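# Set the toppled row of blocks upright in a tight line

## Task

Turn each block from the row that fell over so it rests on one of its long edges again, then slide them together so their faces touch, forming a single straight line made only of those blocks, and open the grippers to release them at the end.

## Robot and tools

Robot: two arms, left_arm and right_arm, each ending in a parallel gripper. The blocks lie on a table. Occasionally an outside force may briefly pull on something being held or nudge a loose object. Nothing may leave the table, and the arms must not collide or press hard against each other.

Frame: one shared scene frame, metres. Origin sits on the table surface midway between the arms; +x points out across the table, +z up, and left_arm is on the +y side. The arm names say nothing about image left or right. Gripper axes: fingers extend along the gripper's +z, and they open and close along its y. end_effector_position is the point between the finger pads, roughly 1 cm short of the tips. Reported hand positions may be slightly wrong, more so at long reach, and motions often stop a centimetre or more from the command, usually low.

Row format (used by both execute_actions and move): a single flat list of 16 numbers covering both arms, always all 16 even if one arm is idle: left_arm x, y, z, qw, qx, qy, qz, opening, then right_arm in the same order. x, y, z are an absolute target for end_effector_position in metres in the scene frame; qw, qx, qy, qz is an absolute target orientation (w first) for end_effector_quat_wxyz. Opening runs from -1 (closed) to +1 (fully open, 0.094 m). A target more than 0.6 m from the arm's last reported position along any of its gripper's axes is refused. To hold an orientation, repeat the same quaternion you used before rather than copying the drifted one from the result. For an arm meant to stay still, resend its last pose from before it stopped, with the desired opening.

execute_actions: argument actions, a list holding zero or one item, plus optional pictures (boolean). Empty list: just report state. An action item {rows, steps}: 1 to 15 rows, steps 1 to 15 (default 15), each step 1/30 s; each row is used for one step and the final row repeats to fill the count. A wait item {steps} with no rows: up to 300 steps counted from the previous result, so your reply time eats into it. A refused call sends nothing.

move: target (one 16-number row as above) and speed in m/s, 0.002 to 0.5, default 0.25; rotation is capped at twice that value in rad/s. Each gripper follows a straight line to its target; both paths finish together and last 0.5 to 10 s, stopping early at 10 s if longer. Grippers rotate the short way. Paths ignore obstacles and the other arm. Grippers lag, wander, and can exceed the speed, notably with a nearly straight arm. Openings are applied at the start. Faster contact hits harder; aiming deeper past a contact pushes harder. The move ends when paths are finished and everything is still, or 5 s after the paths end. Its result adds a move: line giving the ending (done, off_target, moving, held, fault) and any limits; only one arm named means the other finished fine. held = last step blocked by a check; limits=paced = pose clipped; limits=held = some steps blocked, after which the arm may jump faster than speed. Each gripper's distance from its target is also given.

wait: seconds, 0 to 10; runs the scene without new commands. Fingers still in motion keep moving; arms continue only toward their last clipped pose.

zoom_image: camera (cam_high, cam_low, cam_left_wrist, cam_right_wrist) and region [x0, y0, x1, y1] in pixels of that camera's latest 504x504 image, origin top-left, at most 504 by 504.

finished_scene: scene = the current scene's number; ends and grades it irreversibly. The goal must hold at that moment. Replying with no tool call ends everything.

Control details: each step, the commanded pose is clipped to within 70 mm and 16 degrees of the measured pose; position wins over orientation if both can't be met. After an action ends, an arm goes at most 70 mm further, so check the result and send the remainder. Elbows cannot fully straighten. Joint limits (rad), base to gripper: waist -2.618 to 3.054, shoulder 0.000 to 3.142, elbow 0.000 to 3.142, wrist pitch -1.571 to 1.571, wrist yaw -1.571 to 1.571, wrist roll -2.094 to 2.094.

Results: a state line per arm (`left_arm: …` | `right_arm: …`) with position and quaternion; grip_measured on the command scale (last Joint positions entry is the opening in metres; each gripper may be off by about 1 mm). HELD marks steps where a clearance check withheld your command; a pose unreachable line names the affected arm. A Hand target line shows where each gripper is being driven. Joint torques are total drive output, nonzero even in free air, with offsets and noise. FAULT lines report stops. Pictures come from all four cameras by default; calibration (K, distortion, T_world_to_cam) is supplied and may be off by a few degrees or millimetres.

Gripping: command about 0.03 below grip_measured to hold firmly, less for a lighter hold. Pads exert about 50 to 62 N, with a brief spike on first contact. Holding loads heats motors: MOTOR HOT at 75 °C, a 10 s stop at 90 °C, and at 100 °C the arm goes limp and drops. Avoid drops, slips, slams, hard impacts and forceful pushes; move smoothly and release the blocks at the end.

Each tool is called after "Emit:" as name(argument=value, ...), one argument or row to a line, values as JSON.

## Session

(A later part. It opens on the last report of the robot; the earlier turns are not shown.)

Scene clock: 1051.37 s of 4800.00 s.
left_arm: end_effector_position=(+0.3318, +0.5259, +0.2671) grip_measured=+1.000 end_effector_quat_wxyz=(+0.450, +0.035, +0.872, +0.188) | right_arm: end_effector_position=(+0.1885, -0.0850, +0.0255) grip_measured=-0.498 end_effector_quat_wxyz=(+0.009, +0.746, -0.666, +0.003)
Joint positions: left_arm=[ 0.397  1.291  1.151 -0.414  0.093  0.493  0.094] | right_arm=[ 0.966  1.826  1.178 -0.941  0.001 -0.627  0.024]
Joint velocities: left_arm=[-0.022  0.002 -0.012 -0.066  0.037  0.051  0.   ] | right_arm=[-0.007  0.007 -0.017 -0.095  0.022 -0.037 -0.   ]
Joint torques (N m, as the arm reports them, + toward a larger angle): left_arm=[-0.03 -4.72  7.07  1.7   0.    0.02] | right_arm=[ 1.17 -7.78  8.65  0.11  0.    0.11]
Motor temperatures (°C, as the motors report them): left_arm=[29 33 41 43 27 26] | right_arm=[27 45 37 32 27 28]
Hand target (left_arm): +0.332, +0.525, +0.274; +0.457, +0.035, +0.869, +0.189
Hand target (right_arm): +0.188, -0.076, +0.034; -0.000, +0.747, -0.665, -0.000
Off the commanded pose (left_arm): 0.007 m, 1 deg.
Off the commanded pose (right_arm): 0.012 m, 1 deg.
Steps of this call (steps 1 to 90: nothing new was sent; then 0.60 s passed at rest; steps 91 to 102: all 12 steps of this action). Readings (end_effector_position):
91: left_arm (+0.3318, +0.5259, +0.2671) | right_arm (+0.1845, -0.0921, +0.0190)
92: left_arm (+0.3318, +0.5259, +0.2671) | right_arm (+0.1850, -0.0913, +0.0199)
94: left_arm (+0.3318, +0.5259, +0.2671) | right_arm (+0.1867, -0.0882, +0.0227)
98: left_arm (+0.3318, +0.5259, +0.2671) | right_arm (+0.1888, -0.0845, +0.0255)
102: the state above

Emit:
execute_actions(
  actions=[
    {"rows": [[0.332,0.525,0.274,0.457,0.035,0.869,0.189,1,0.187,-0.076,0.033,0,-0.7472,0.6646,0,-0.5],[0.332,0.525,0.274,0.457,0.035,0.869,0.189,1,0.187,-0.075,0.032,0,-0.7472,0.6646,0,-0.5],[0.332,0.525,0.274,0.457,0.035,0.869,0.189,1,0.187,-0.075,0.031,0,-0.7472,0.6646,0,-0.5],[0.332,0.525,0.274,0.457,0.035,0.869,0.189,1,0.187,-0.074,0.030,0,-0.7472,0.6646,0,-0.5],[0.332,0.525,0.274,0.457,0.035,0.869,0.189,1,0.187,-0.074,0.029,0,-0.7472,0.6646,0,-0.5],[0.332,0.525,0.274,0.457,0.035,0.869,0.189,1,0.187,-0.073,0.028,0,-0.7472,0.6646,0,-0.5],[0.332,0.525,0.274,0.457,0.035,0.869,0.189,1,0.187,-0.072,0.028,0,-0.7472,0.6646,0,-0.5],[0.332,0.525,0.274,0.457,0.035,0.869,0.189,1,0.187,-0.071,0.028,0,-0.7472,0.6646,0,-0.5],[0.332,0.525,0.274,0.457,0.035,0.869,0.189,1,0.187,-0.070,0.028,0,-0.7472,0.6646,0,-0.5]], "steps": 15},
  ],
)

Scene clock: 1057.90 s of 4800.00 s.
left_arm: end_effector_position=(+0.3318, +0.5259, +0.2671) grip_measured=+1.000 end_effector_quat_wxyz=(+0.450, +0.035, +0.872, +0.188) | right_arm: end_effector_position=(+0.1831, -0.0845, +0.0205) grip_measured=-0.498 end_effector_quat_wxyz=(+0.018, +0.748, -0.664, +0.005)
Joint positions: left_arm=[ 0.397  1.291  1.151 -0.414  0.093  0.493  0.094] | right_arm=[ 0.982  1.843  1.178 -0.943  0.001 -0.616  0.024]
Joint velocities: left_arm=[ 0.007 -0.002  0.007 -0.022 -0.007 -0.037  0.   ] | right_arm=[ 0.007 -0.012  0.012  0.037  0.007  0.007 -0.001]
Joint torques (N m, as the arm reports them, + toward a larger angle): left_arm=[-0.07 -4.66  7.07  1.68  0.01  0.03] | right_arm=[ 0.82 -7.23  9.11  0.26  0.    0.09]
Motor temperatures (°C, as the motors report them): left_arm=[29 33 41 43 27 26] | right_arm=[27 45 37 31 27 28]
Hand target (left_arm): +0.332, +0.525, +0.274; +0.457, +0.035, +0.869, +0.189
Hand target (right_arm): +0.187, -0.070, +0.028; -0.000, +0.747, -0.665, -0.000
Off the commanded pose (left_arm): 0.007 m, 1 deg.
Off the commanded pose (right_arm): 0.017 m, 2 deg.
Steps of this call (steps 1 to 90: nothing new was sent; then 3.03 s passed at rest; steps 91 to 105: all 15 steps of this action). Readings (end_effector_position):
91: left_arm (+0.3318, +0.5259, +0.2671) | right_arm (+0.1881, -0.0853, +0.0255)
92: left_arm (+0.3318, +0.5259, +0.2671) | right_arm (+0.1877, -0.0851, +0.0255)
94: left_arm (+0.3318, +0.5259, +0.2671) | right_arm (+0.1865, -0.0845, +0.0255)
98: left_arm (+0.3318, +0.5259, +0.2671) | right_arm (+0.1849, -0.0837, +0.0253)
105: the state above
camera_calibration (this result's frames):
cam_left_wrist: T_world_to_cam=[[-0.0904909, -0.795116, -0.599668, 0.618795], [-0.956527, 0.237021, -0.169931, 0.270512], [0.277248, 0.558222, -0.781999, -0.0650305], [0, 0, 0, 1]] pos_world=[0.332777, 0.464198, 0.366186]
cam_right_wrist: T_world_to_cam=[[0.999954, 0.00189444, 0.00942824, -0.182667], [-0.00220586, -0.90908, 0.416616, -0.0407185], [0.00936027, -0.416618, -0.909034, 0.0996101], [0, 0, 0, 1]] pos_world=[0.181637, 0.00482901, 0.109235]

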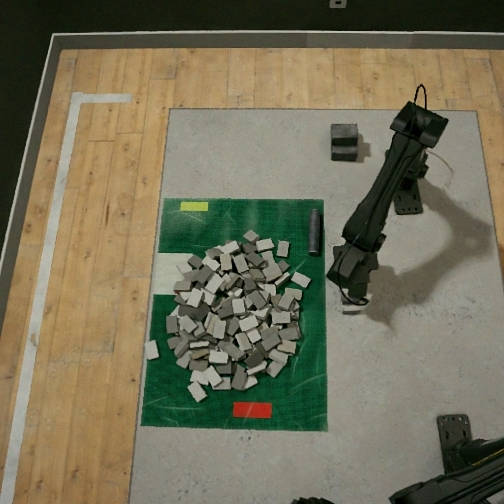

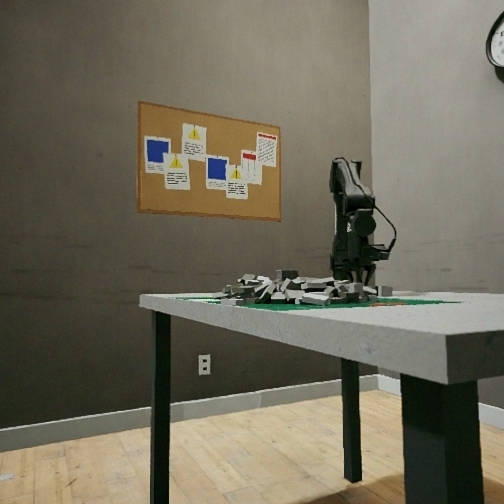

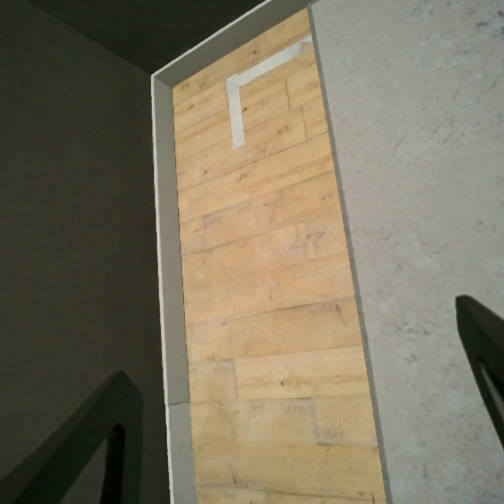

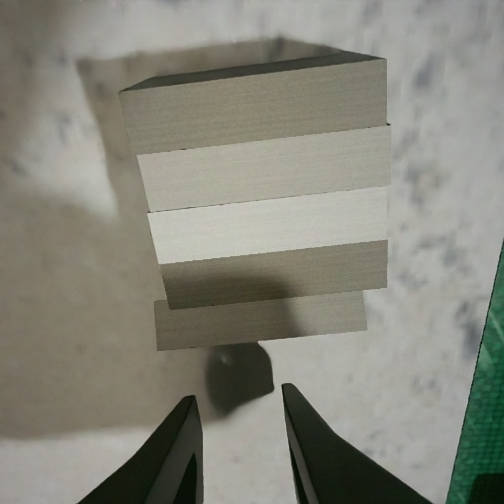

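Emit:
move(
  target=[0.332,0.525,0.274,0.457,0.035,0.869,0.189,1,0.187,-0.080,0.060,0,-0.7472,0.6646,0,0.25],
  speed=0.05,
)

Scene clock: 1078.40 s of 4800.00 s.
left_arm: end_effector_position=(+0.3318, +0.5259, +0.2671) grip_measured=+1.000 end_effector_quat_wxyz=(+0.450, +0.035, +0.872, +0.188) | right_arm: end_effector_position=(+0.1814, -0.0876, +0.0439) grip_measured=+0.248 end_effector_quat_wxyz=(+0.022, +0.747, -0.664, +0.006)
Joint positions: left_arm=[ 0.397  1.291  1.151 -0.414  0.093  0.493  0.094] | right_arm=[ 0.982  1.804  1.227 -1.039  0.001 -0.615  0.059]
Joint velocities: left_arm=[-0.017  0.012 -0.007 -0.022  0.007  0.007  0.   ] | right_arm=[ 0.012 -0.002 -0.012 -0.022 -0.022 -0.051  0.   ]
Joint torques (N m, as the arm reports them, + toward a larger angle): left_arm=[-0.04 -4.72  7.07  1.7   0.    0.04] | right_arm=[-0.23 -9.69  8.84  0.07 -0.01 -0.04]
Motor temperatures (°C, as the motors report them): left_arm=[29 33 41 43 27 26] | right_arm=[27 44 38 31 27 28]
Hand target (left_arm): +0.332, +0.525, +0.274; +0.457, +0.035, +0.869, +0.189
Hand target (right_arm): +0.187, -0.080, +0.060; -0.000, +0.747, -0.665, +0.000
Off the commanded pose (left_arm): 0.007 m, 1 deg.
Off the commanded pose (right_arm): 0.019 m, 3 deg.
After step 90, 16.27 s passed at rest.
move: off_target (right_arm)
camera_calibration (this result's frames):
cam_left_wrist: T_world_to_cam=[[-0.0904909, -0.795116, -0.599668, 0.618795], [-0.956527, 0.237021, -0.169931, 0.270512], [0.277248, 0.558222, -0.781999, -0.0650305], [0, 0, 0, 1]] pos_world=[0.332777, 0.464198, 0.366186]
cam_right_wrist: T_world_to_cam=[[0.999983, 0.000802316, 0.00581869, -0.181136], [-0.00173265, -0.906255, 0.422728, -0.0533868], [0.00561238, -0.42273, -0.906238, 0.119595], [0, 0, 0, 1]] pos_world=[0.18037, 0.00231973, 0.132004]

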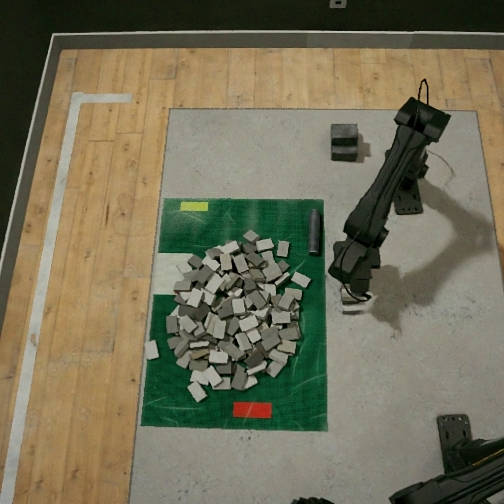

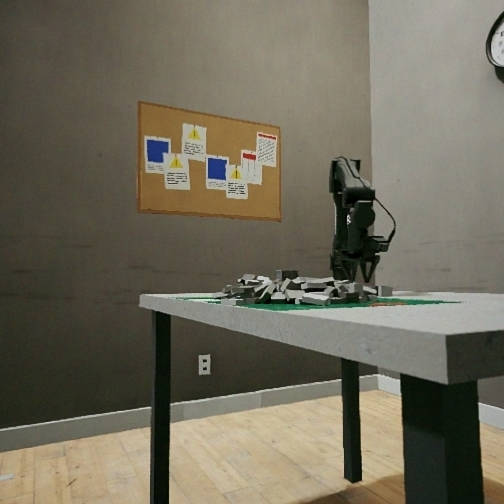

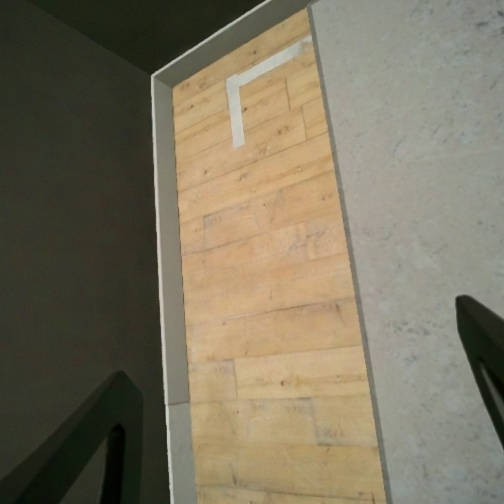

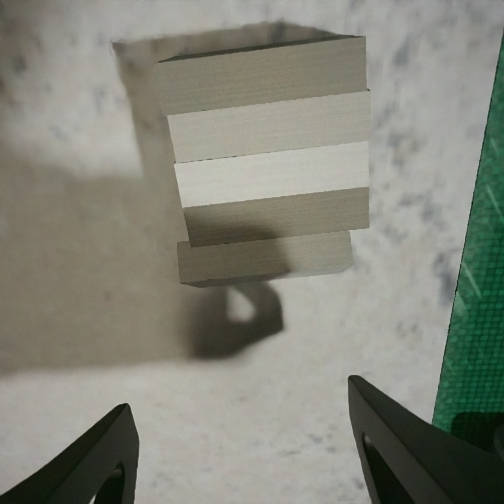

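Emit:
move(
  target=[0.332,0.525,0.274,0.457,0.035,0.869,0.189,1,0.189,-0.056,0.075,0,-0.7472,0.6646,0,0.25],
  speed=0.06,
)

Emit:
move(
  target=[0.332,0.525,0.274,0.457,0.035,0.869,0.189,1,0.188,-0.057,0.034,0,-0.7472,0.6646,0,0.25],
  speed=0.04,
)

Scene clock: 1083.40 s of 4800.00 s.
left_arm: end_effector_position=(+0.3318, +0.5259, +0.2671) grip_measured=+1.000 end_effector_quat_wxyz=(+0.450, +0.035, +0.872, +0.188) | right_arm: end_effector_position=(+0.1897, -0.0624, +0.0692) grip_measured=+0.248 end_effector_quat_wxyz=(+0.003, +0.747, -0.664, +0.001)
Joint positions: left_arm=[ 0.397  1.291  1.151 -0.414  0.093  0.493  0.094] | right_arm=[ 0.996  1.837  1.374 -1.114  0.001 -0.601  0.059]
Joint velocities: left_arm=[-0.007  0.012 -0.007  0.037  0.007  0.022  0.   ] | right_arm=[-0.012  0.017 -0.007 -0.081  0.051 -0.022 -0.   ]
Joint torques (N m, as the arm reports them, + toward a larger angle): left_arm=[-0.04 -4.66  7.12  1.69  0.01  0.03] | right_arm=[ 0.84 -7.32  9.12  0.18 -0.03  0.1 ]
Motor temperatures (°C, as the motors report them): left_arm=[29 33 41 43 27 26] | right_arm=[27 45 38 31 27 28]
Hand target (left_arm): +0.332, +0.525, +0.274; +0.457, +0.035, +0.869, +0.189
Hand target (right_arm): +0.189, -0.056, +0.075; -0.001, +0.747, -0.665, -0.000
Off the commanded pose (left_arm): 0.007 m, 1 deg.
Off the commanded pose (right_arm): 0.009 m, 0 deg.
After step 90, 0.93 s passed at rest.
move: done
camera_calibration (this result's frames):
cam_left_wrist: T_world_to_cam=[[-0.0904909, -0.795116, -0.599668, 0.618795], [-0.956527, 0.237021, -0.169931, 0.270512], [0.277248, 0.558222, -0.781999, -0.0650305], [0, 0, 0, 1]] pos_world=[0.332777, 0.464198, 0.366186]
cam_right_wrist: T_world_to_cam=[[0.999691, 0.000269831, 0.0248658, -0.190915], [-0.00947223, -0.920425, 0.390804, -0.0384917], [0.0229926, -0.390919, -0.920138, 0.152807], [0, 0, 0, 1]] pos_world=[0.186978, 0.0243578, 0.160393]

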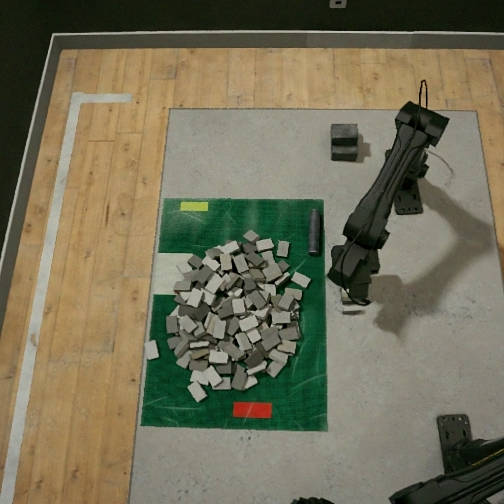

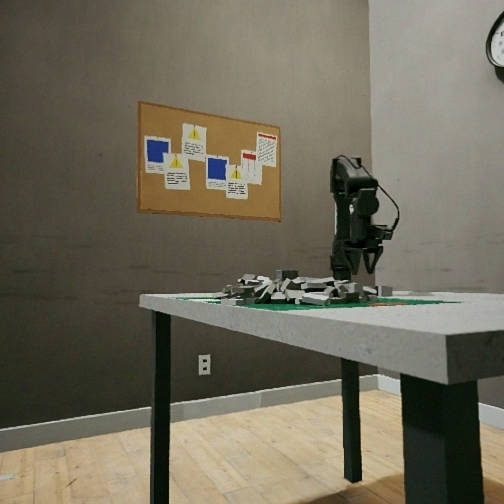

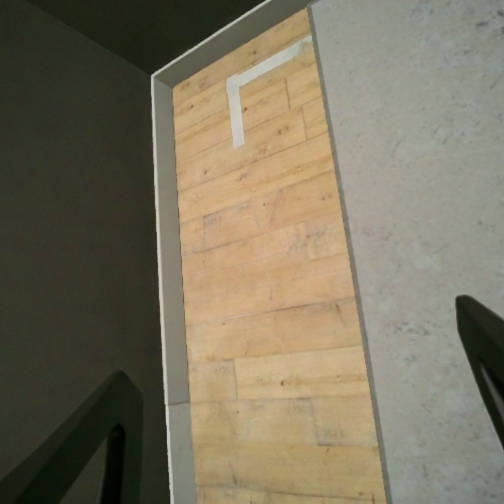

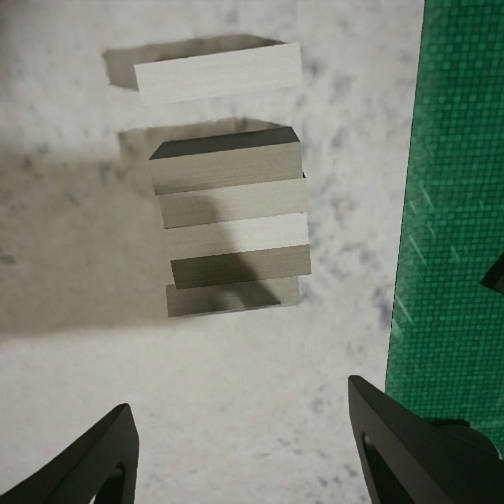

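Scene clock: 1084.70 s of 4800.00 s.
left_arm: end_effector_position=(+0.3318, +0.5259, +0.2671) grip_measured=+1.000 end_effector_quat_wxyz=(+0.450, +0.035, +0.872, +0.188) | right_arm: end_effector_position=(+0.1914, -0.0592, +0.0380) grip_measured=+0.248 end_effector_quat_wxyz=(+0.001, +0.747, -0.665, +0.001)
Joint positions: left_arm=[ 0.397  1.291  1.151 -0.414  0.093  0.493  0.094] | right_arm=[ 0.996  1.88   1.302 -0.995  0.001 -0.6    0.059]
Joint velocities: left_arm=[-0.012 -0.022  0.002  0.022 -0.022  0.037  0.   ] | right_arm=[ 0.002  0.017  0.022 -0.022 -0.007 -0.037  0.   ]
Joint torques (N m, as the arm reports them, + toward a larger angle): left_arm=[-0.09 -4.72  7.09  1.69  0.01  0.05] | right_arm=[ 0.87 -7.85  5.19  0.47  0.    0.1 ]
Motor temperatures (°C, as the motors report them): left_arm=[29 33 41 43 27 26] | right_arm=[27 45 38 31 27 28]
Hand target (left_arm): +0.332, +0.525, +0.274; +0.457, +0.035, +0.869, +0.189
Hand target (right_arm): +0.188, -0.057, +0.034; +0.000, +0.747, -0.665, -0.000
Off the commanded pose (left_arm): 0.007 m, 1 deg.
Off the commanded pose (right_arm): 0.006 m, 0 deg.
move: done
camera_calibration (this result's frames):
cam_left_wrist: T_world_to_cam=[[-0.0904909, -0.795116, -0.599668, 0.618795], [-0.956527, 0.237021, -0.169931, 0.270512], [0.277248, 0.558222, -0.781999, -0.0650305], [0, 0, 0, 1]] pos_world=[0.332777, 0.464198, 0.366186]
cam_right_wrist: T_world_to_cam=[[0.999654, -0.000561941, 0.0262878, -0.191912], [-0.0107291, -0.92147, 0.388302, -0.0230579], [0.0240052, -0.38845, -0.921157, 0.125269], [0, 0, 0, 1]] pos_world=[0.188591, 0.0273056, 0.12939]

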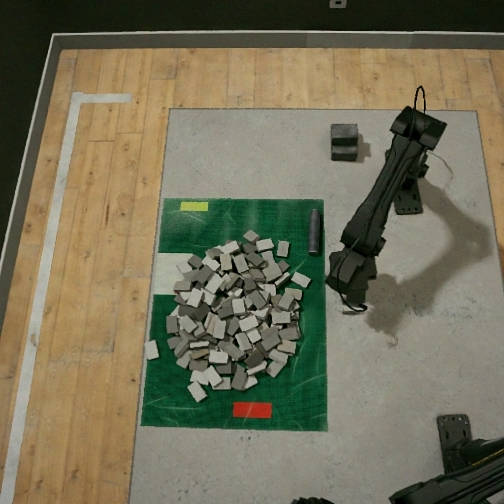

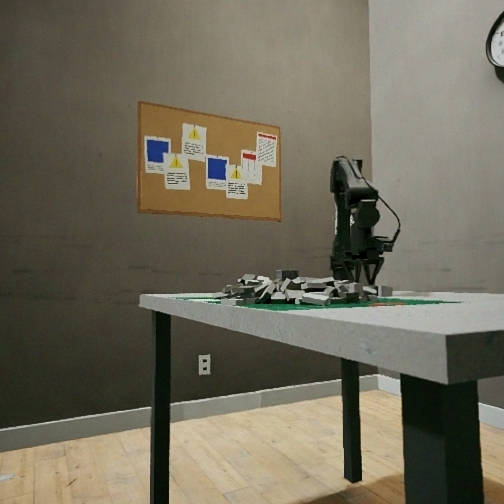

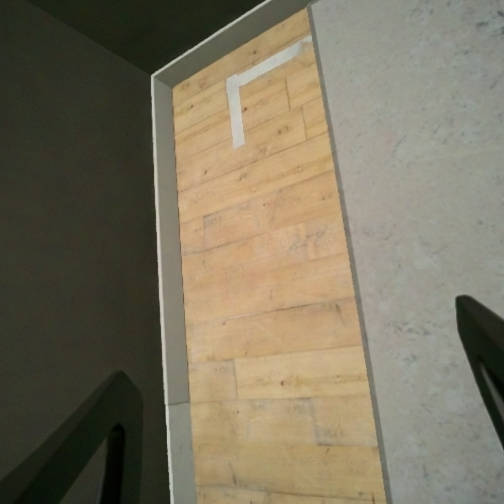

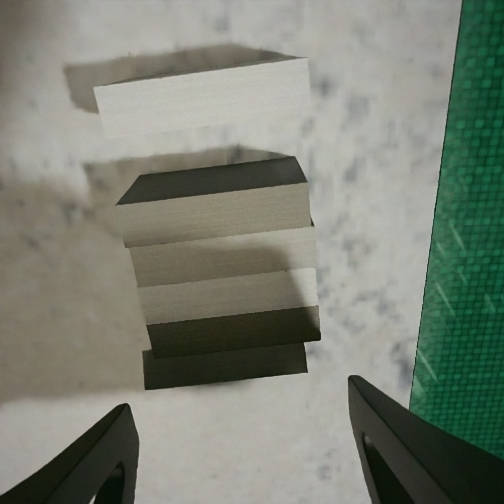

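Emit:
execute_actions(
  actions=[],
)

Scene clock: 1092.20 s of 4800.00 s.
left_arm: end_effector_position=(+0.3318, +0.5259, +0.2671) grip_measured=+1.000 end_effector_quat_wxyz=(+0.450, +0.035, +0.872, +0.188) | right_arm: end_effector_position=(+0.1916, -0.0588, +0.0380) grip_measured=+0.248 end_effector_quat_wxyz=(+0.000, +0.747, -0.665, +0.001)
Joint positions: left_arm=[ 0.397  1.291  1.151 -0.414  0.093  0.493  0.094] | right_arm=[ 0.996  1.88   1.302 -0.994  0.001 -0.6    0.059]
Joint velocities: left_arm=[-0.002 -0.007 -0.007 -0.022 -0.037  0.11   0.   ] | right_arm=[ 0.027 -0.002 -0.017 -0.081  0.022  0.066  0.   ]
Joint torques (N m, as the arm reports them, + toward a larger angle): left_arm=[-0.03 -4.69  7.11  1.7  -0.01  0.04] | right_arm=[ 0.86 -7.84  5.22  0.47 -0.01  0.08]
Motor temperatures (°C, as the motors report them): left_arm=[29 33 41 43 27 26] | right_arm=[27 44 37 31 27 28]
Hand target (left_arm): +0.332, +0.525, +0.274; +0.457, +0.035, +0.869, +0.189
Hand target (right_arm): +0.188, -0.057, +0.034; +0.000, +0.747, -0.665, -0.000
Off the commanded pose (left_arm): 0.007 m, 1 deg.
Off the commanded pose (right_arm): 0.006 m, 0 deg.
Steps of this call (steps 1 to 90: nothing new was sent; then 4.50 s passed at rest). Readings (end_effector_position):
1: left_arm (+0.3318, +0.5259, +0.2671) | right_arm (+0.1915, -0.0591, +0.0380)
2: left_arm (+0.3318, +0.5259, +0.2671) | right_arm (+0.1915, -0.0591, +0.0380)
4: left_arm (+0.3318, +0.5259, +0.2671) | right_arm (+0.1915, -0.0590, +0.0380)
8: left_arm (+0.3318, +0.5259, +0.2671) | right_arm (+0.1916, -0.0589, +0.0380)
90: the state above
camera_calibration (this result's frames):
cam_left_wrist: T_world_to_cam=[[-0.0904909, -0.795116, -0.599668, 0.618795], [-0.956527, 0.237021, -0.169931, 0.270512], [0.277248, 0.558222, -0.781999, -0.0650305], [0, 0, 0, 1]] pos_world=[0.332777, 0.464198, 0.366186]
cam_right_wrist: T_world_to_cam=[[0.999631, -0.000607077, 0.0271736, -0.192164], [-0.0110729, -0.922124, 0.386736, -0.0225813], [0.0248227, -0.386894, -0.92179, 0.125384], [0, 0, 0, 1]] pos_world=[0.188731, 0.0275709, 0.129532]

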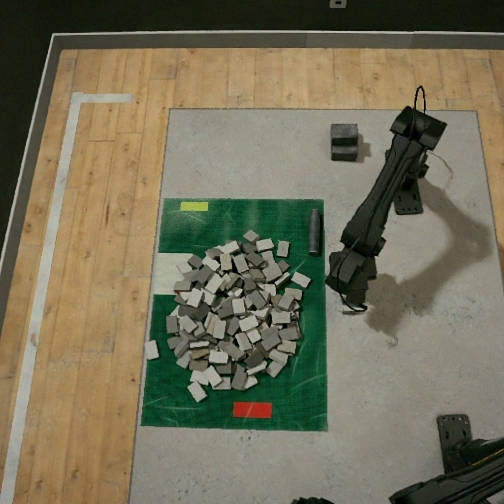

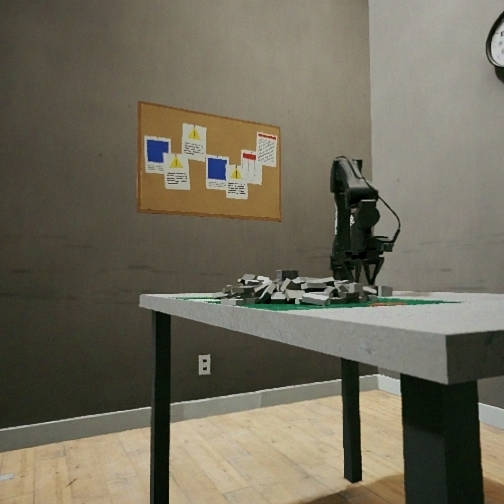

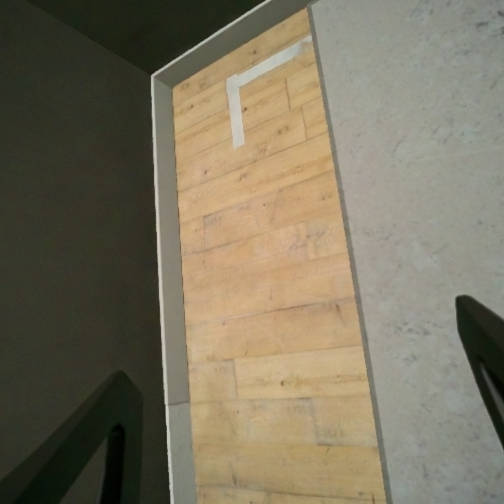

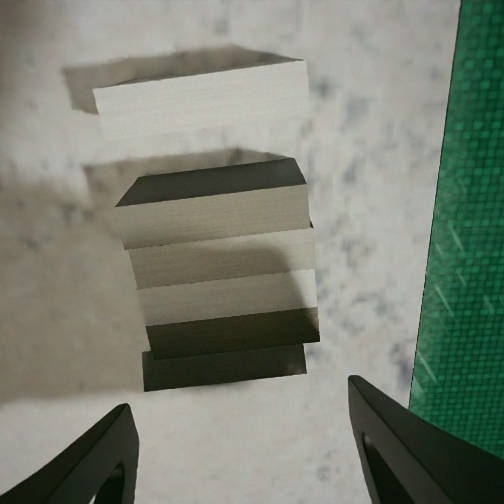

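Emit:
move(
  target=[0.332,0.525,0.274,0.457,0.035,0.869,0.189,1, 0.186,-0.057,0.020, 0,-0.7472,0.6646,0, 0.25],
  speed=0.03,
)

Scene clock: 1114.90 s of 4800.00 s.
left_arm: end_effector_position=(+0.3318, +0.5259, +0.2671) grip_measured=+1.000 end_effector_quat_wxyz=(+0.450, +0.035, +0.872, +0.188) | right_arm: end_effector_position=(+0.1890, -0.0588, +0.0240) grip_measured=+0.248 end_effector_quat_wxyz=(+0.001, +0.748, -0.664, +0.001)
Joint positions: left_arm=[ 0.397  1.291  1.151 -0.414  0.093  0.493  0.094] | right_arm=[ 1.003  1.896  1.265 -0.942  0.001 -0.595  0.059]
Joint velocities: left_arm=[ 0.017 -0.012 -0.012  0.066 -0.037 -0.022  0.   ] | right_arm=[-0.012 -0.002 -0.007  0.007 -0.007 -0.007  0.001]
Joint torques (N m, as the arm reports them, + toward a larger angle): left_arm=[-0.01 -4.71  7.13  1.69  0.01  0.04] | right_arm=[ 0.68 -7.87  5.09  0.48 -0.02  0.08]
Motor temperatures (°C, as the motors report them): left_arm=[29 33 41 43 27 26] | right_arm=[27 44 36 31 27 28]
Hand target (left_arm): +0.332, +0.525, +0.274; +0.457, +0.035, +0.869, +0.189
Hand target (right_arm): +0.186, -0.057, +0.020; +0.000, +0.747, -0.665, -0.000
Off the commanded pose (left_arm): 0.007 m, 1 deg.
Off the commanded pose (right_arm): 0.005 m, 0 deg.
After step 90, 18.73 s passed at rest.
move: done
camera_calibration (this result's frames):
cam_left_wrist: T_world_to_cam=[[-0.0904909, -0.795116, -0.599668, 0.618795], [-0.956527, 0.237021, -0.169931, 0.270512], [0.277248, 0.558222, -0.781999, -0.0650305], [0, 0, 0, 1]] pos_world=[0.332777, 0.464198, 0.366186]
cam_right_wrist: T_world_to_cam=[[0.999653, 0.00134485, 0.0263038, -0.18906], [-0.00897772, -0.921488, 0.388304, -0.0175904], [0.0247609, -0.388405, -0.921156, 0.112525], [0, 0, 0, 1]] pos_world=[0.18605, 0.0277501, 0.115456]

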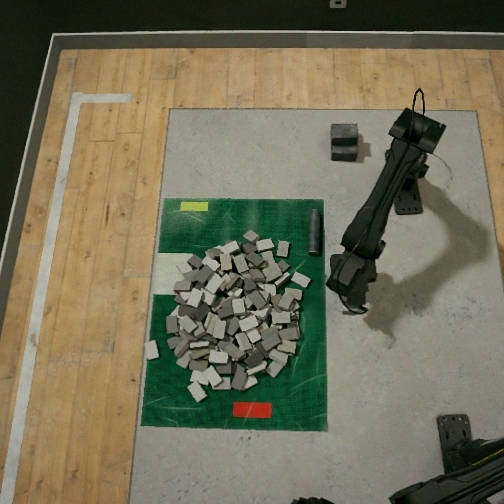

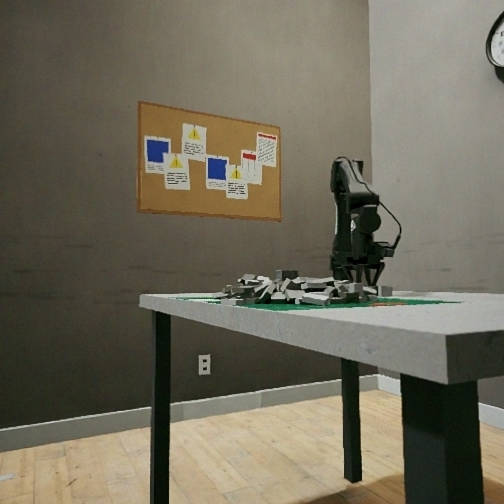

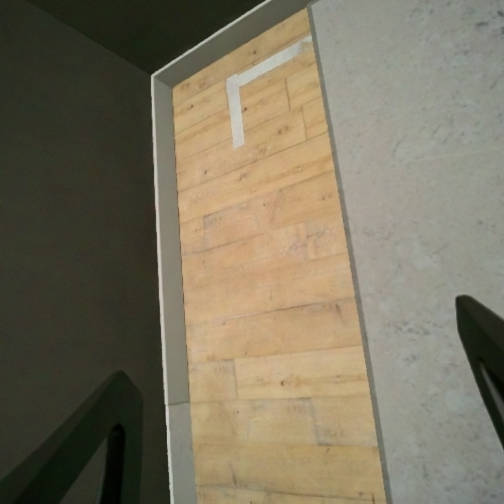

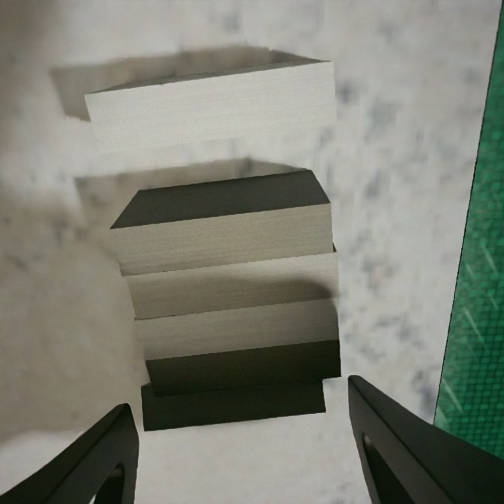

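Emit:
move(
  target=[0.332,0.525,0.274,0.457,0.035,0.869,0.189,1, 0.185,-0.057,0.017, 0,-0.7472,0.6646,0, 0.25],
  speed=0.02,
)

Emit:
execute_actions(
  actions=[
    {"rows":[[0.332,0.525,0.274,0.457,0.035,0.869,0.189,1, 0.185,-0.057,0.017, 0,-0.7472,0.6646,0, 0.20],[0.332,0.525,0.274,0.457,0.035,0.869,0.189,1, 0.185,-0.057,0.017, 0,-0.7472,0.6646,0, 0.16],[0.332,0.525,0.274,0.457,0.035,0.869,0.189,1, 0.185,-0.057,0.017, 0,-0.7472,0.6646,0, 0.12],[0.332,0.525,0.274,0.457,0.035,0.869,0.189,1, 0.185,-0.057,0.017, 0,-0.7472,0.6646,0, 0.08],[0.332,0.525,0.274,0.457,0.035,0.869,0.189,1, 0.185,-0.057,0.017, 0,-0.7472,0.6646,0, 0.05],[0.332,0.525,0.274,0.457,0.035,0.869,0.189,1, 0.185,-0.057,0.017, 0,-0.7472,0.6646,0, 0.02],[0.332,0.525,0.274,0.457,0.035,0.869,0.189,1, 0.185,-0.057,0.017, 0,-0.7472,0.6646,0, 0.0],[0.332,0.525,0.274,0.457,0.035,0.869,0.189,1, 0.185,-0.057,0.017, 0,-0.7472,0.6646,0, -0.02],[0.332,0.525,0.274,0.457,0.035,0.869,0.189,1, 0.185,-0.057,0.017, 0,-0.7472,0.6646,0, -0.04],[0.332,0.525,0.274,0.457,0.035,0.869,0.189,1, 0.185,-0.057,0.017, 0,-0.7472,0.6646,0, -0.05],[0.332,0.525,0.274,0.457,0.035,0.869,0.189,1, 0.185,-0.057,0.017, 0,-0.7472,0.6646,0, -0.06]],"steps":15},
  ],
)

Scene clock: 1133.37 s of 4800.00 s.
left_arm: end_effector_position=(+0.3318, +0.5259, +0.2671) grip_measured=+1.000 end_effector_quat_wxyz=(+0.450, +0.035, +0.872, +0.188) | right_arm: end_effector_position=(+0.1905, -0.0560, +0.0240) grip_measured=+0.248 end_effector_quat_wxyz=(-0.005, +0.747, -0.665, -0.001)
Joint positions: left_arm=[ 0.397  1.291  1.151 -0.414  0.093  0.493  0.094] | right_arm=[ 1.003  1.896  1.265 -0.929  0.001 -0.593  0.059]
Joint velocities: left_arm=[-0.007  0.002  0.002  0.007 -0.037 -0.037  0.   ] | right_arm=[-0.012 -0.007  0.002 -0.037  0.081  0.022  0.   ]
Joint torques (N m, as the arm reports them, + toward a larger angle): left_arm=[-0.1  -4.69  7.08  1.68  0.02  0.03] | right_arm=[ 1.02 -7.7   4.42  0.5  -0.03  0.09]
Motor temperatures (°C, as the motors report them): left_arm=[29 33 41 43 27 26] | right_arm=[27 44 36 31 27 28]
Hand target (left_arm): +0.332, +0.525, +0.274; +0.457, +0.035, +0.869, +0.189
Hand target (right_arm): +0.185, -0.057, +0.017; -0.000, +0.747, -0.665, -0.000
Off the commanded pose (left_arm): 0.007 m, 1 deg.
Off the commanded pose (right_arm): 0.009 m, 1 deg.
After step 90, 14.77 s passed at rest.
move: done
camera_calibration (this result's frames):
cam_left_wrist: T_world_to_cam=[[-0.0904909, -0.795116, -0.599668, 0.618795], [-0.956527, 0.237021, -0.169931, 0.270512], [0.277248, 0.558222, -0.781999, -0.0650305], [0, 0, 0, 1]] pos_world=[0.332777, 0.464198, 0.366186]
cam_right_wrist: T_world_to_cam=[[0.999484, -0.001651, 0.0320716, -0.190774], [-0.0136554, -0.925745, 0.377902, -0.0141155], [0.0290662, -0.378145, -0.92529, 0.11343], [0, 0, 0, 1]] pos_world=[0.187186, 0.0295108, 0.116408]

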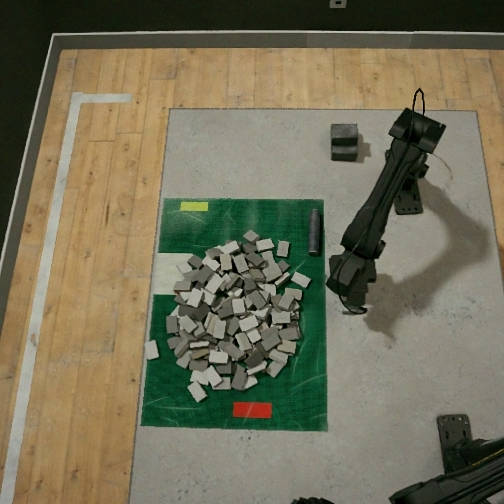

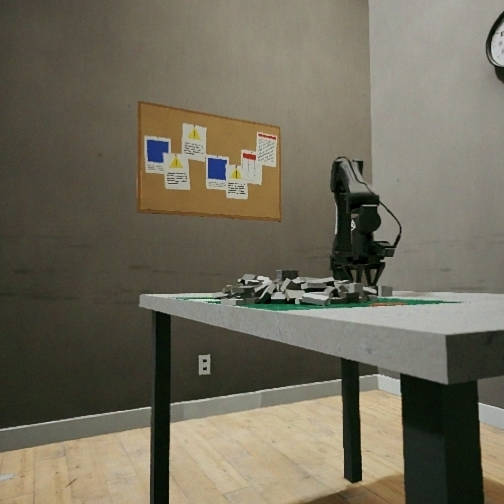

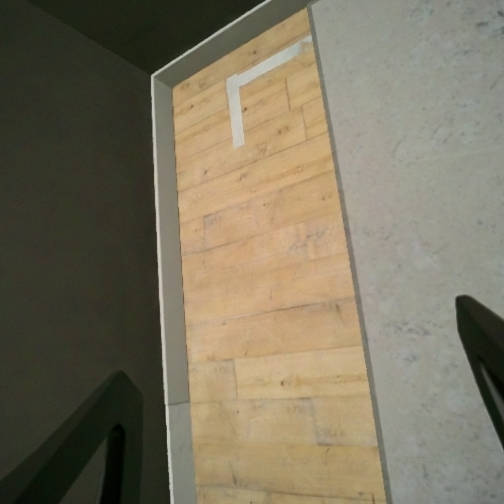

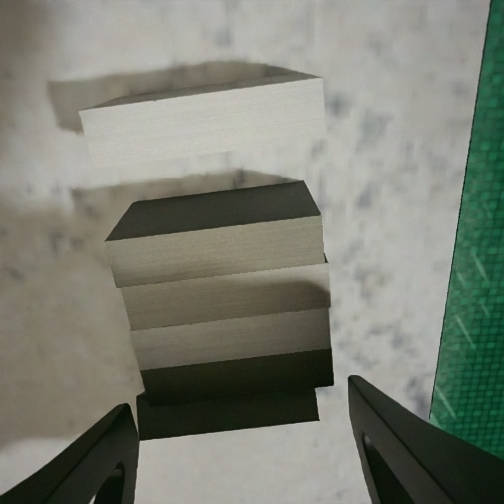

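Scene clock: 1133.87 s of 4800.00 s.
left_arm: end_effector_position=(+0.3318, +0.5259, +0.2671) grip_measured=+1.000 end_effector_quat_wxyz=(+0.450, +0.035, +0.872, +0.188) | right_arm: end_effector_position=(+0.1905, -0.0558, +0.0240) grip_measured=-0.058 end_effector_quat_wxyz=(-0.005, +0.747, -0.665, -0.001)
Joint positions: left_arm=[ 0.397  1.291  1.151 -0.414  0.093  0.493  0.094] | right_arm=[ 1.003  1.896  1.265 -0.929  0.001 -0.592  0.044]
Joint velocities: left_arm=[-0.007 -0.007  0.017  0.081  0.022  0.007  0.   ] | right_arm=[ 0.002 -0.002 -0.002  0.037  0.081  0.037  0.001]
Joint torques (N m, as the arm reports them, + toward a larger angle): left_arm=[-0.01 -4.65  7.14  1.68  0.    0.03] | right_arm=[ 0.99 -7.64  4.42  0.51 -0.01  0.09]
Motor temperatures (°C, as the motors report them): left_arm=[29 33 41 43 27 26] | right_arm=[27 44 36 31 27 28]
Hand target (left_arm): +0.332, +0.525, +0.274; +0.457, +0.035, +0.869, +0.189
Hand target (right_arm): +0.185, -0.057, +0.017; +0.000, +0.747, -0.665, -0.000
Off the commanded pose (left_arm): 0.007 m, 1 deg.
Off the commanded pose (right_arm): 0.009 m, 1 deg.
Steps of this call (steps 1 to 15: all 15 steps of this action). Readings (end_effector_position):
1: left_arm (+0.3318, +0.5259, +0.2671) | right_arm (+0.1905, -0.0560, +0.0240)
2: left_arm (+0.3318, +0.5259, +0.2671) | right_arm (+0.1905, -0.0559, +0.0240)
4: left_arm (+0.3318, +0.5259, +0.2671) | right_arm (+0.1906, -0.0558, +0.0240)
8: left_arm (+0.3318, +0.5259, +0.2671) | right_arm (+0.1905, -0.0558, +0.0240)
15: the state above
camera_calibration (this result's frames):
cam_left_wrist: T_world_to_cam=[[-0.0904909, -0.795116, -0.599668, 0.618795], [-0.956527, 0.237021, -0.169931, 0.270512], [0.277248, 0.558222, -0.781999, -0.0650305], [0, 0, 0, 1]] pos_world=[0.332777, 0.464198, 0.366186]
cam_right_wrist: T_world_to_cam=[[0.999483, -0.0020559, 0.0320781, -0.190823], [-0.0140081, -0.926062, 0.377111, -0.0138623], [0.028931, -0.377365, -0.925613, 0.113583], [0, 0, 0, 1]] pos_world=[0.187244, 0.0296327, 0.116483]

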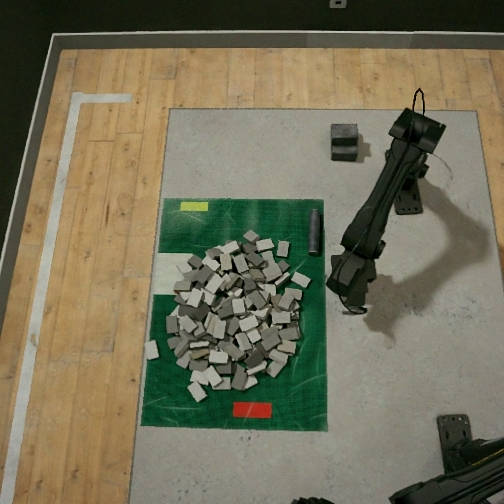

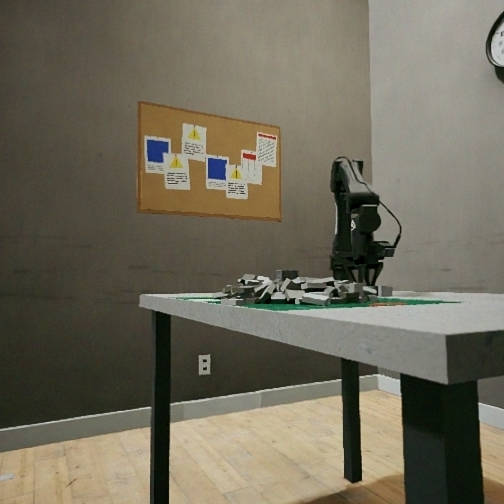

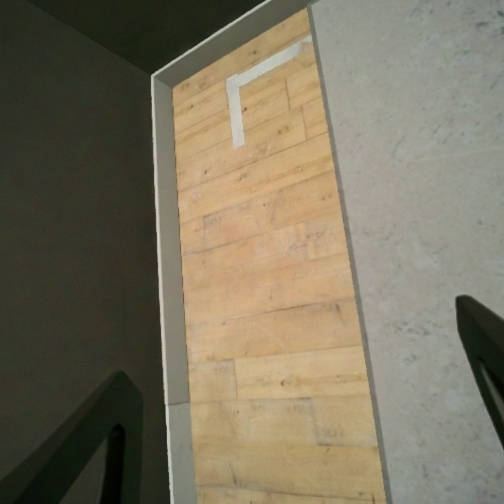

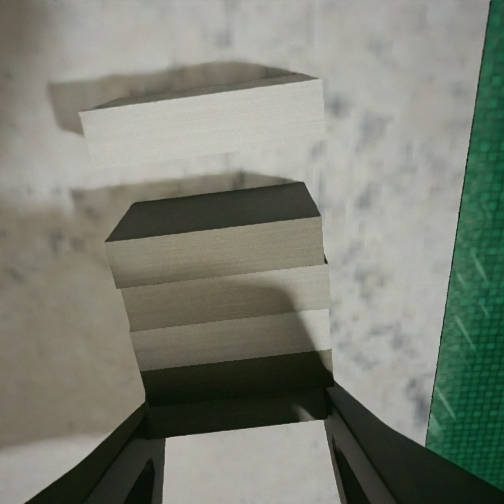

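Emit:
execute_actions(
  actions=[
    {"rows":[[0.332,0.525,0.274,0.457,0.035,0.869,0.189,1, 0.188,-0.057,0.022, 0,-0.7472,0.6646,0, -0.07],[0.332,0.525,0.274,0.457,0.035,0.869,0.189,1, 0.188,-0.057,0.022, 0,-0.7472,0.6646,0, -0.08],[0.332,0.525,0.274,0.457,0.035,0.869,0.189,1, 0.188,-0.057,0.022, 0,-0.7472,0.6646,0, -0.09],[0.332,0.525,0.274,0.457,0.035,0.869,0.189,1, 0.188,-0.057,0.022, 0,-0.7472,0.6646,0, -0.10],[0.332,0.525,0.274,0.457,0.035,0.869,0.189,1, 0.188,-0.057,0.022, 0,-0.7472,0.6646,0, -0.11],[0.332,0.525,0.274,0.457,0.035,0.869,0.189,1, 0.188,-0.057,0.022, 0,-0.7472,0.6646,0, -0.12],[0.332,0.525,0.274,0.457,0.035,0.869,0.189,1, 0.188,-0.057,0.022, 0,-0.7472,0.6646,0, -0.13],[0.332,0.525,0.274,0.457,0.035,0.869,0.189,1, 0.188,-0.057,0.022, 0,-0.7472,0.6646,0, -0.14],[0.332,0.525,0.274,0.457,0.035,0.869,0.189,1, 0.188,-0.057,0.022, 0,-0.7472,0.6646,0, -0.15]],"steps":15},
  ],
)

Scene clock: 1139.90 s of 4800.00 s.
left_arm: end_effector_position=(+0.3318, +0.5259, +0.2671) grip_measured=+1.000 end_effector_quat_wxyz=(+0.450, +0.035, +0.872, +0.188) | right_arm: end_effector_position=(+0.1905, -0.0558, +0.0240) grip_measured=-0.109 end_effector_quat_wxyz=(-0.005, +0.747, -0.665, -0.001)
Joint positions: left_arm=[ 0.397  1.291  1.151 -0.414  0.093  0.493  0.094] | right_arm=[ 1.003  1.896  1.265 -0.929  0.001 -0.592  0.042]
Joint velocities: left_arm=[ 0.002  0.002  0.002 -0.022 -0.037  0.051  0.   ] | right_arm=[ 0.002 -0.002  0.012  0.007  0.007  0.007  0.   ]
Joint torques (N m, as the arm reports them, + toward a larger angle): left_arm=[-0.09 -4.74  7.1   1.68  0.02  0.04] | right_arm=[ 0.39 -7.85  5.83  0.28 -0.01  0.01]
Motor temperatures (°C, as the motors report them): left_arm=[29 33 41 43 27 26] | right_arm=[27 44 36 31 27 28]
Hand target (left_arm): +0.332, +0.525, +0.274; +0.457, +0.035, +0.869, +0.189
Hand target (right_arm): +0.188, -0.057, +0.022; -0.000, +0.747, -0.665, -0.000
Off the commanded pose (left_arm): 0.007 m, 1 deg.
Off the commanded pose (right_arm): 0.003 m, 1 deg.
Steps of this call (steps 1 to 90: nothing new was sent; then 2.53 s passed at rest; steps 91 to 105: all 15 steps of this action). Readings (end_effector_position):
91: left_arm (+0.3318, +0.5259, +0.2671) | right_arm (+0.1905, -0.0558, +0.0240)
92: left_arm (+0.3318, +0.5259, +0.2671) | right_arm (+0.1905, -0.0558, +0.0240)
94: left_arm (+0.3318, +0.5259, +0.2671) | right_arm (+0.1905, -0.0558, +0.0240)
98: left_arm (+0.3318, +0.5259, +0.2671) | right_arm (+0.1905, -0.0558, +0.0240)
105: the state above
camera_calibration (this result's frames):
cam_left_wrist: T_world_to_cam=[[-0.0904909, -0.795116, -0.599668, 0.618795], [-0.956527, 0.237021, -0.169931, 0.270512], [0.277248, 0.558222, -0.781999, -0.0650305], [0, 0, 0, 1]] pos_world=[0.332777, 0.464198, 0.366186]
cam_right_wrist: T_world_to_cam=[[0.999483, -0.0020559, 0.0320781, -0.190823], [-0.0140081, -0.926062, 0.377111, -0.0138623], [0.028931, -0.377365, -0.925613, 0.113583], [0, 0, 0, 1]] pos_world=[0.187244, 0.0296327, 0.116483]

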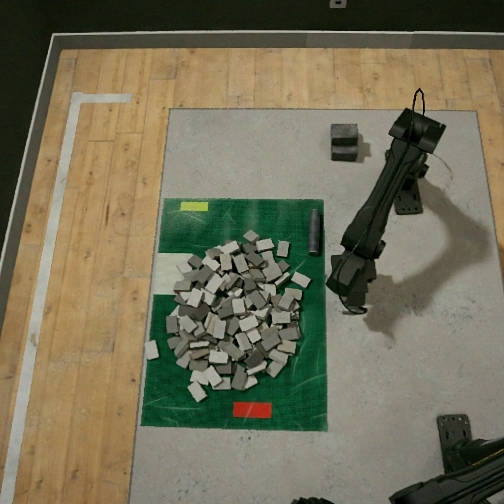

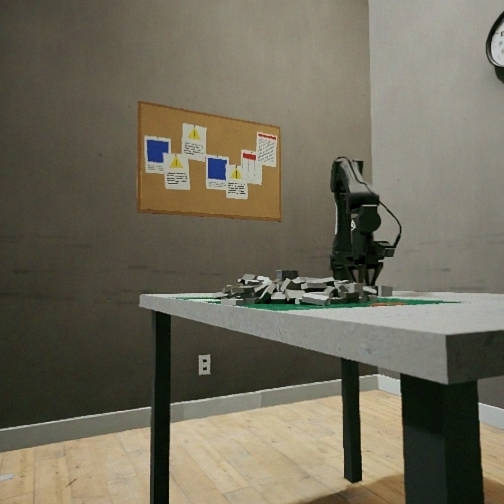

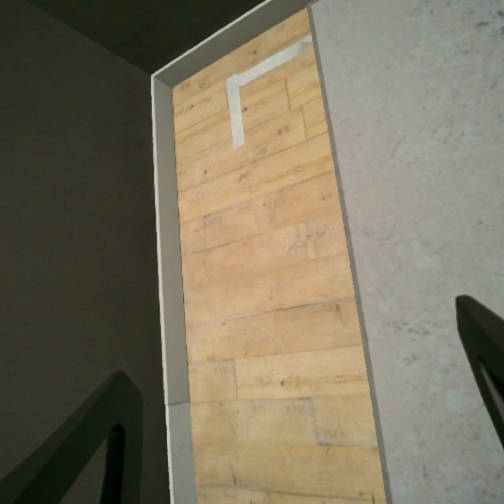

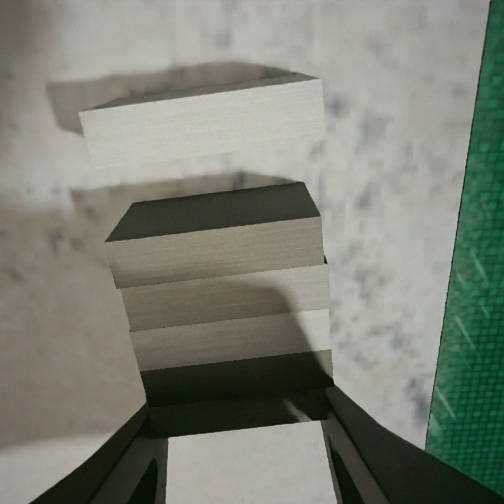

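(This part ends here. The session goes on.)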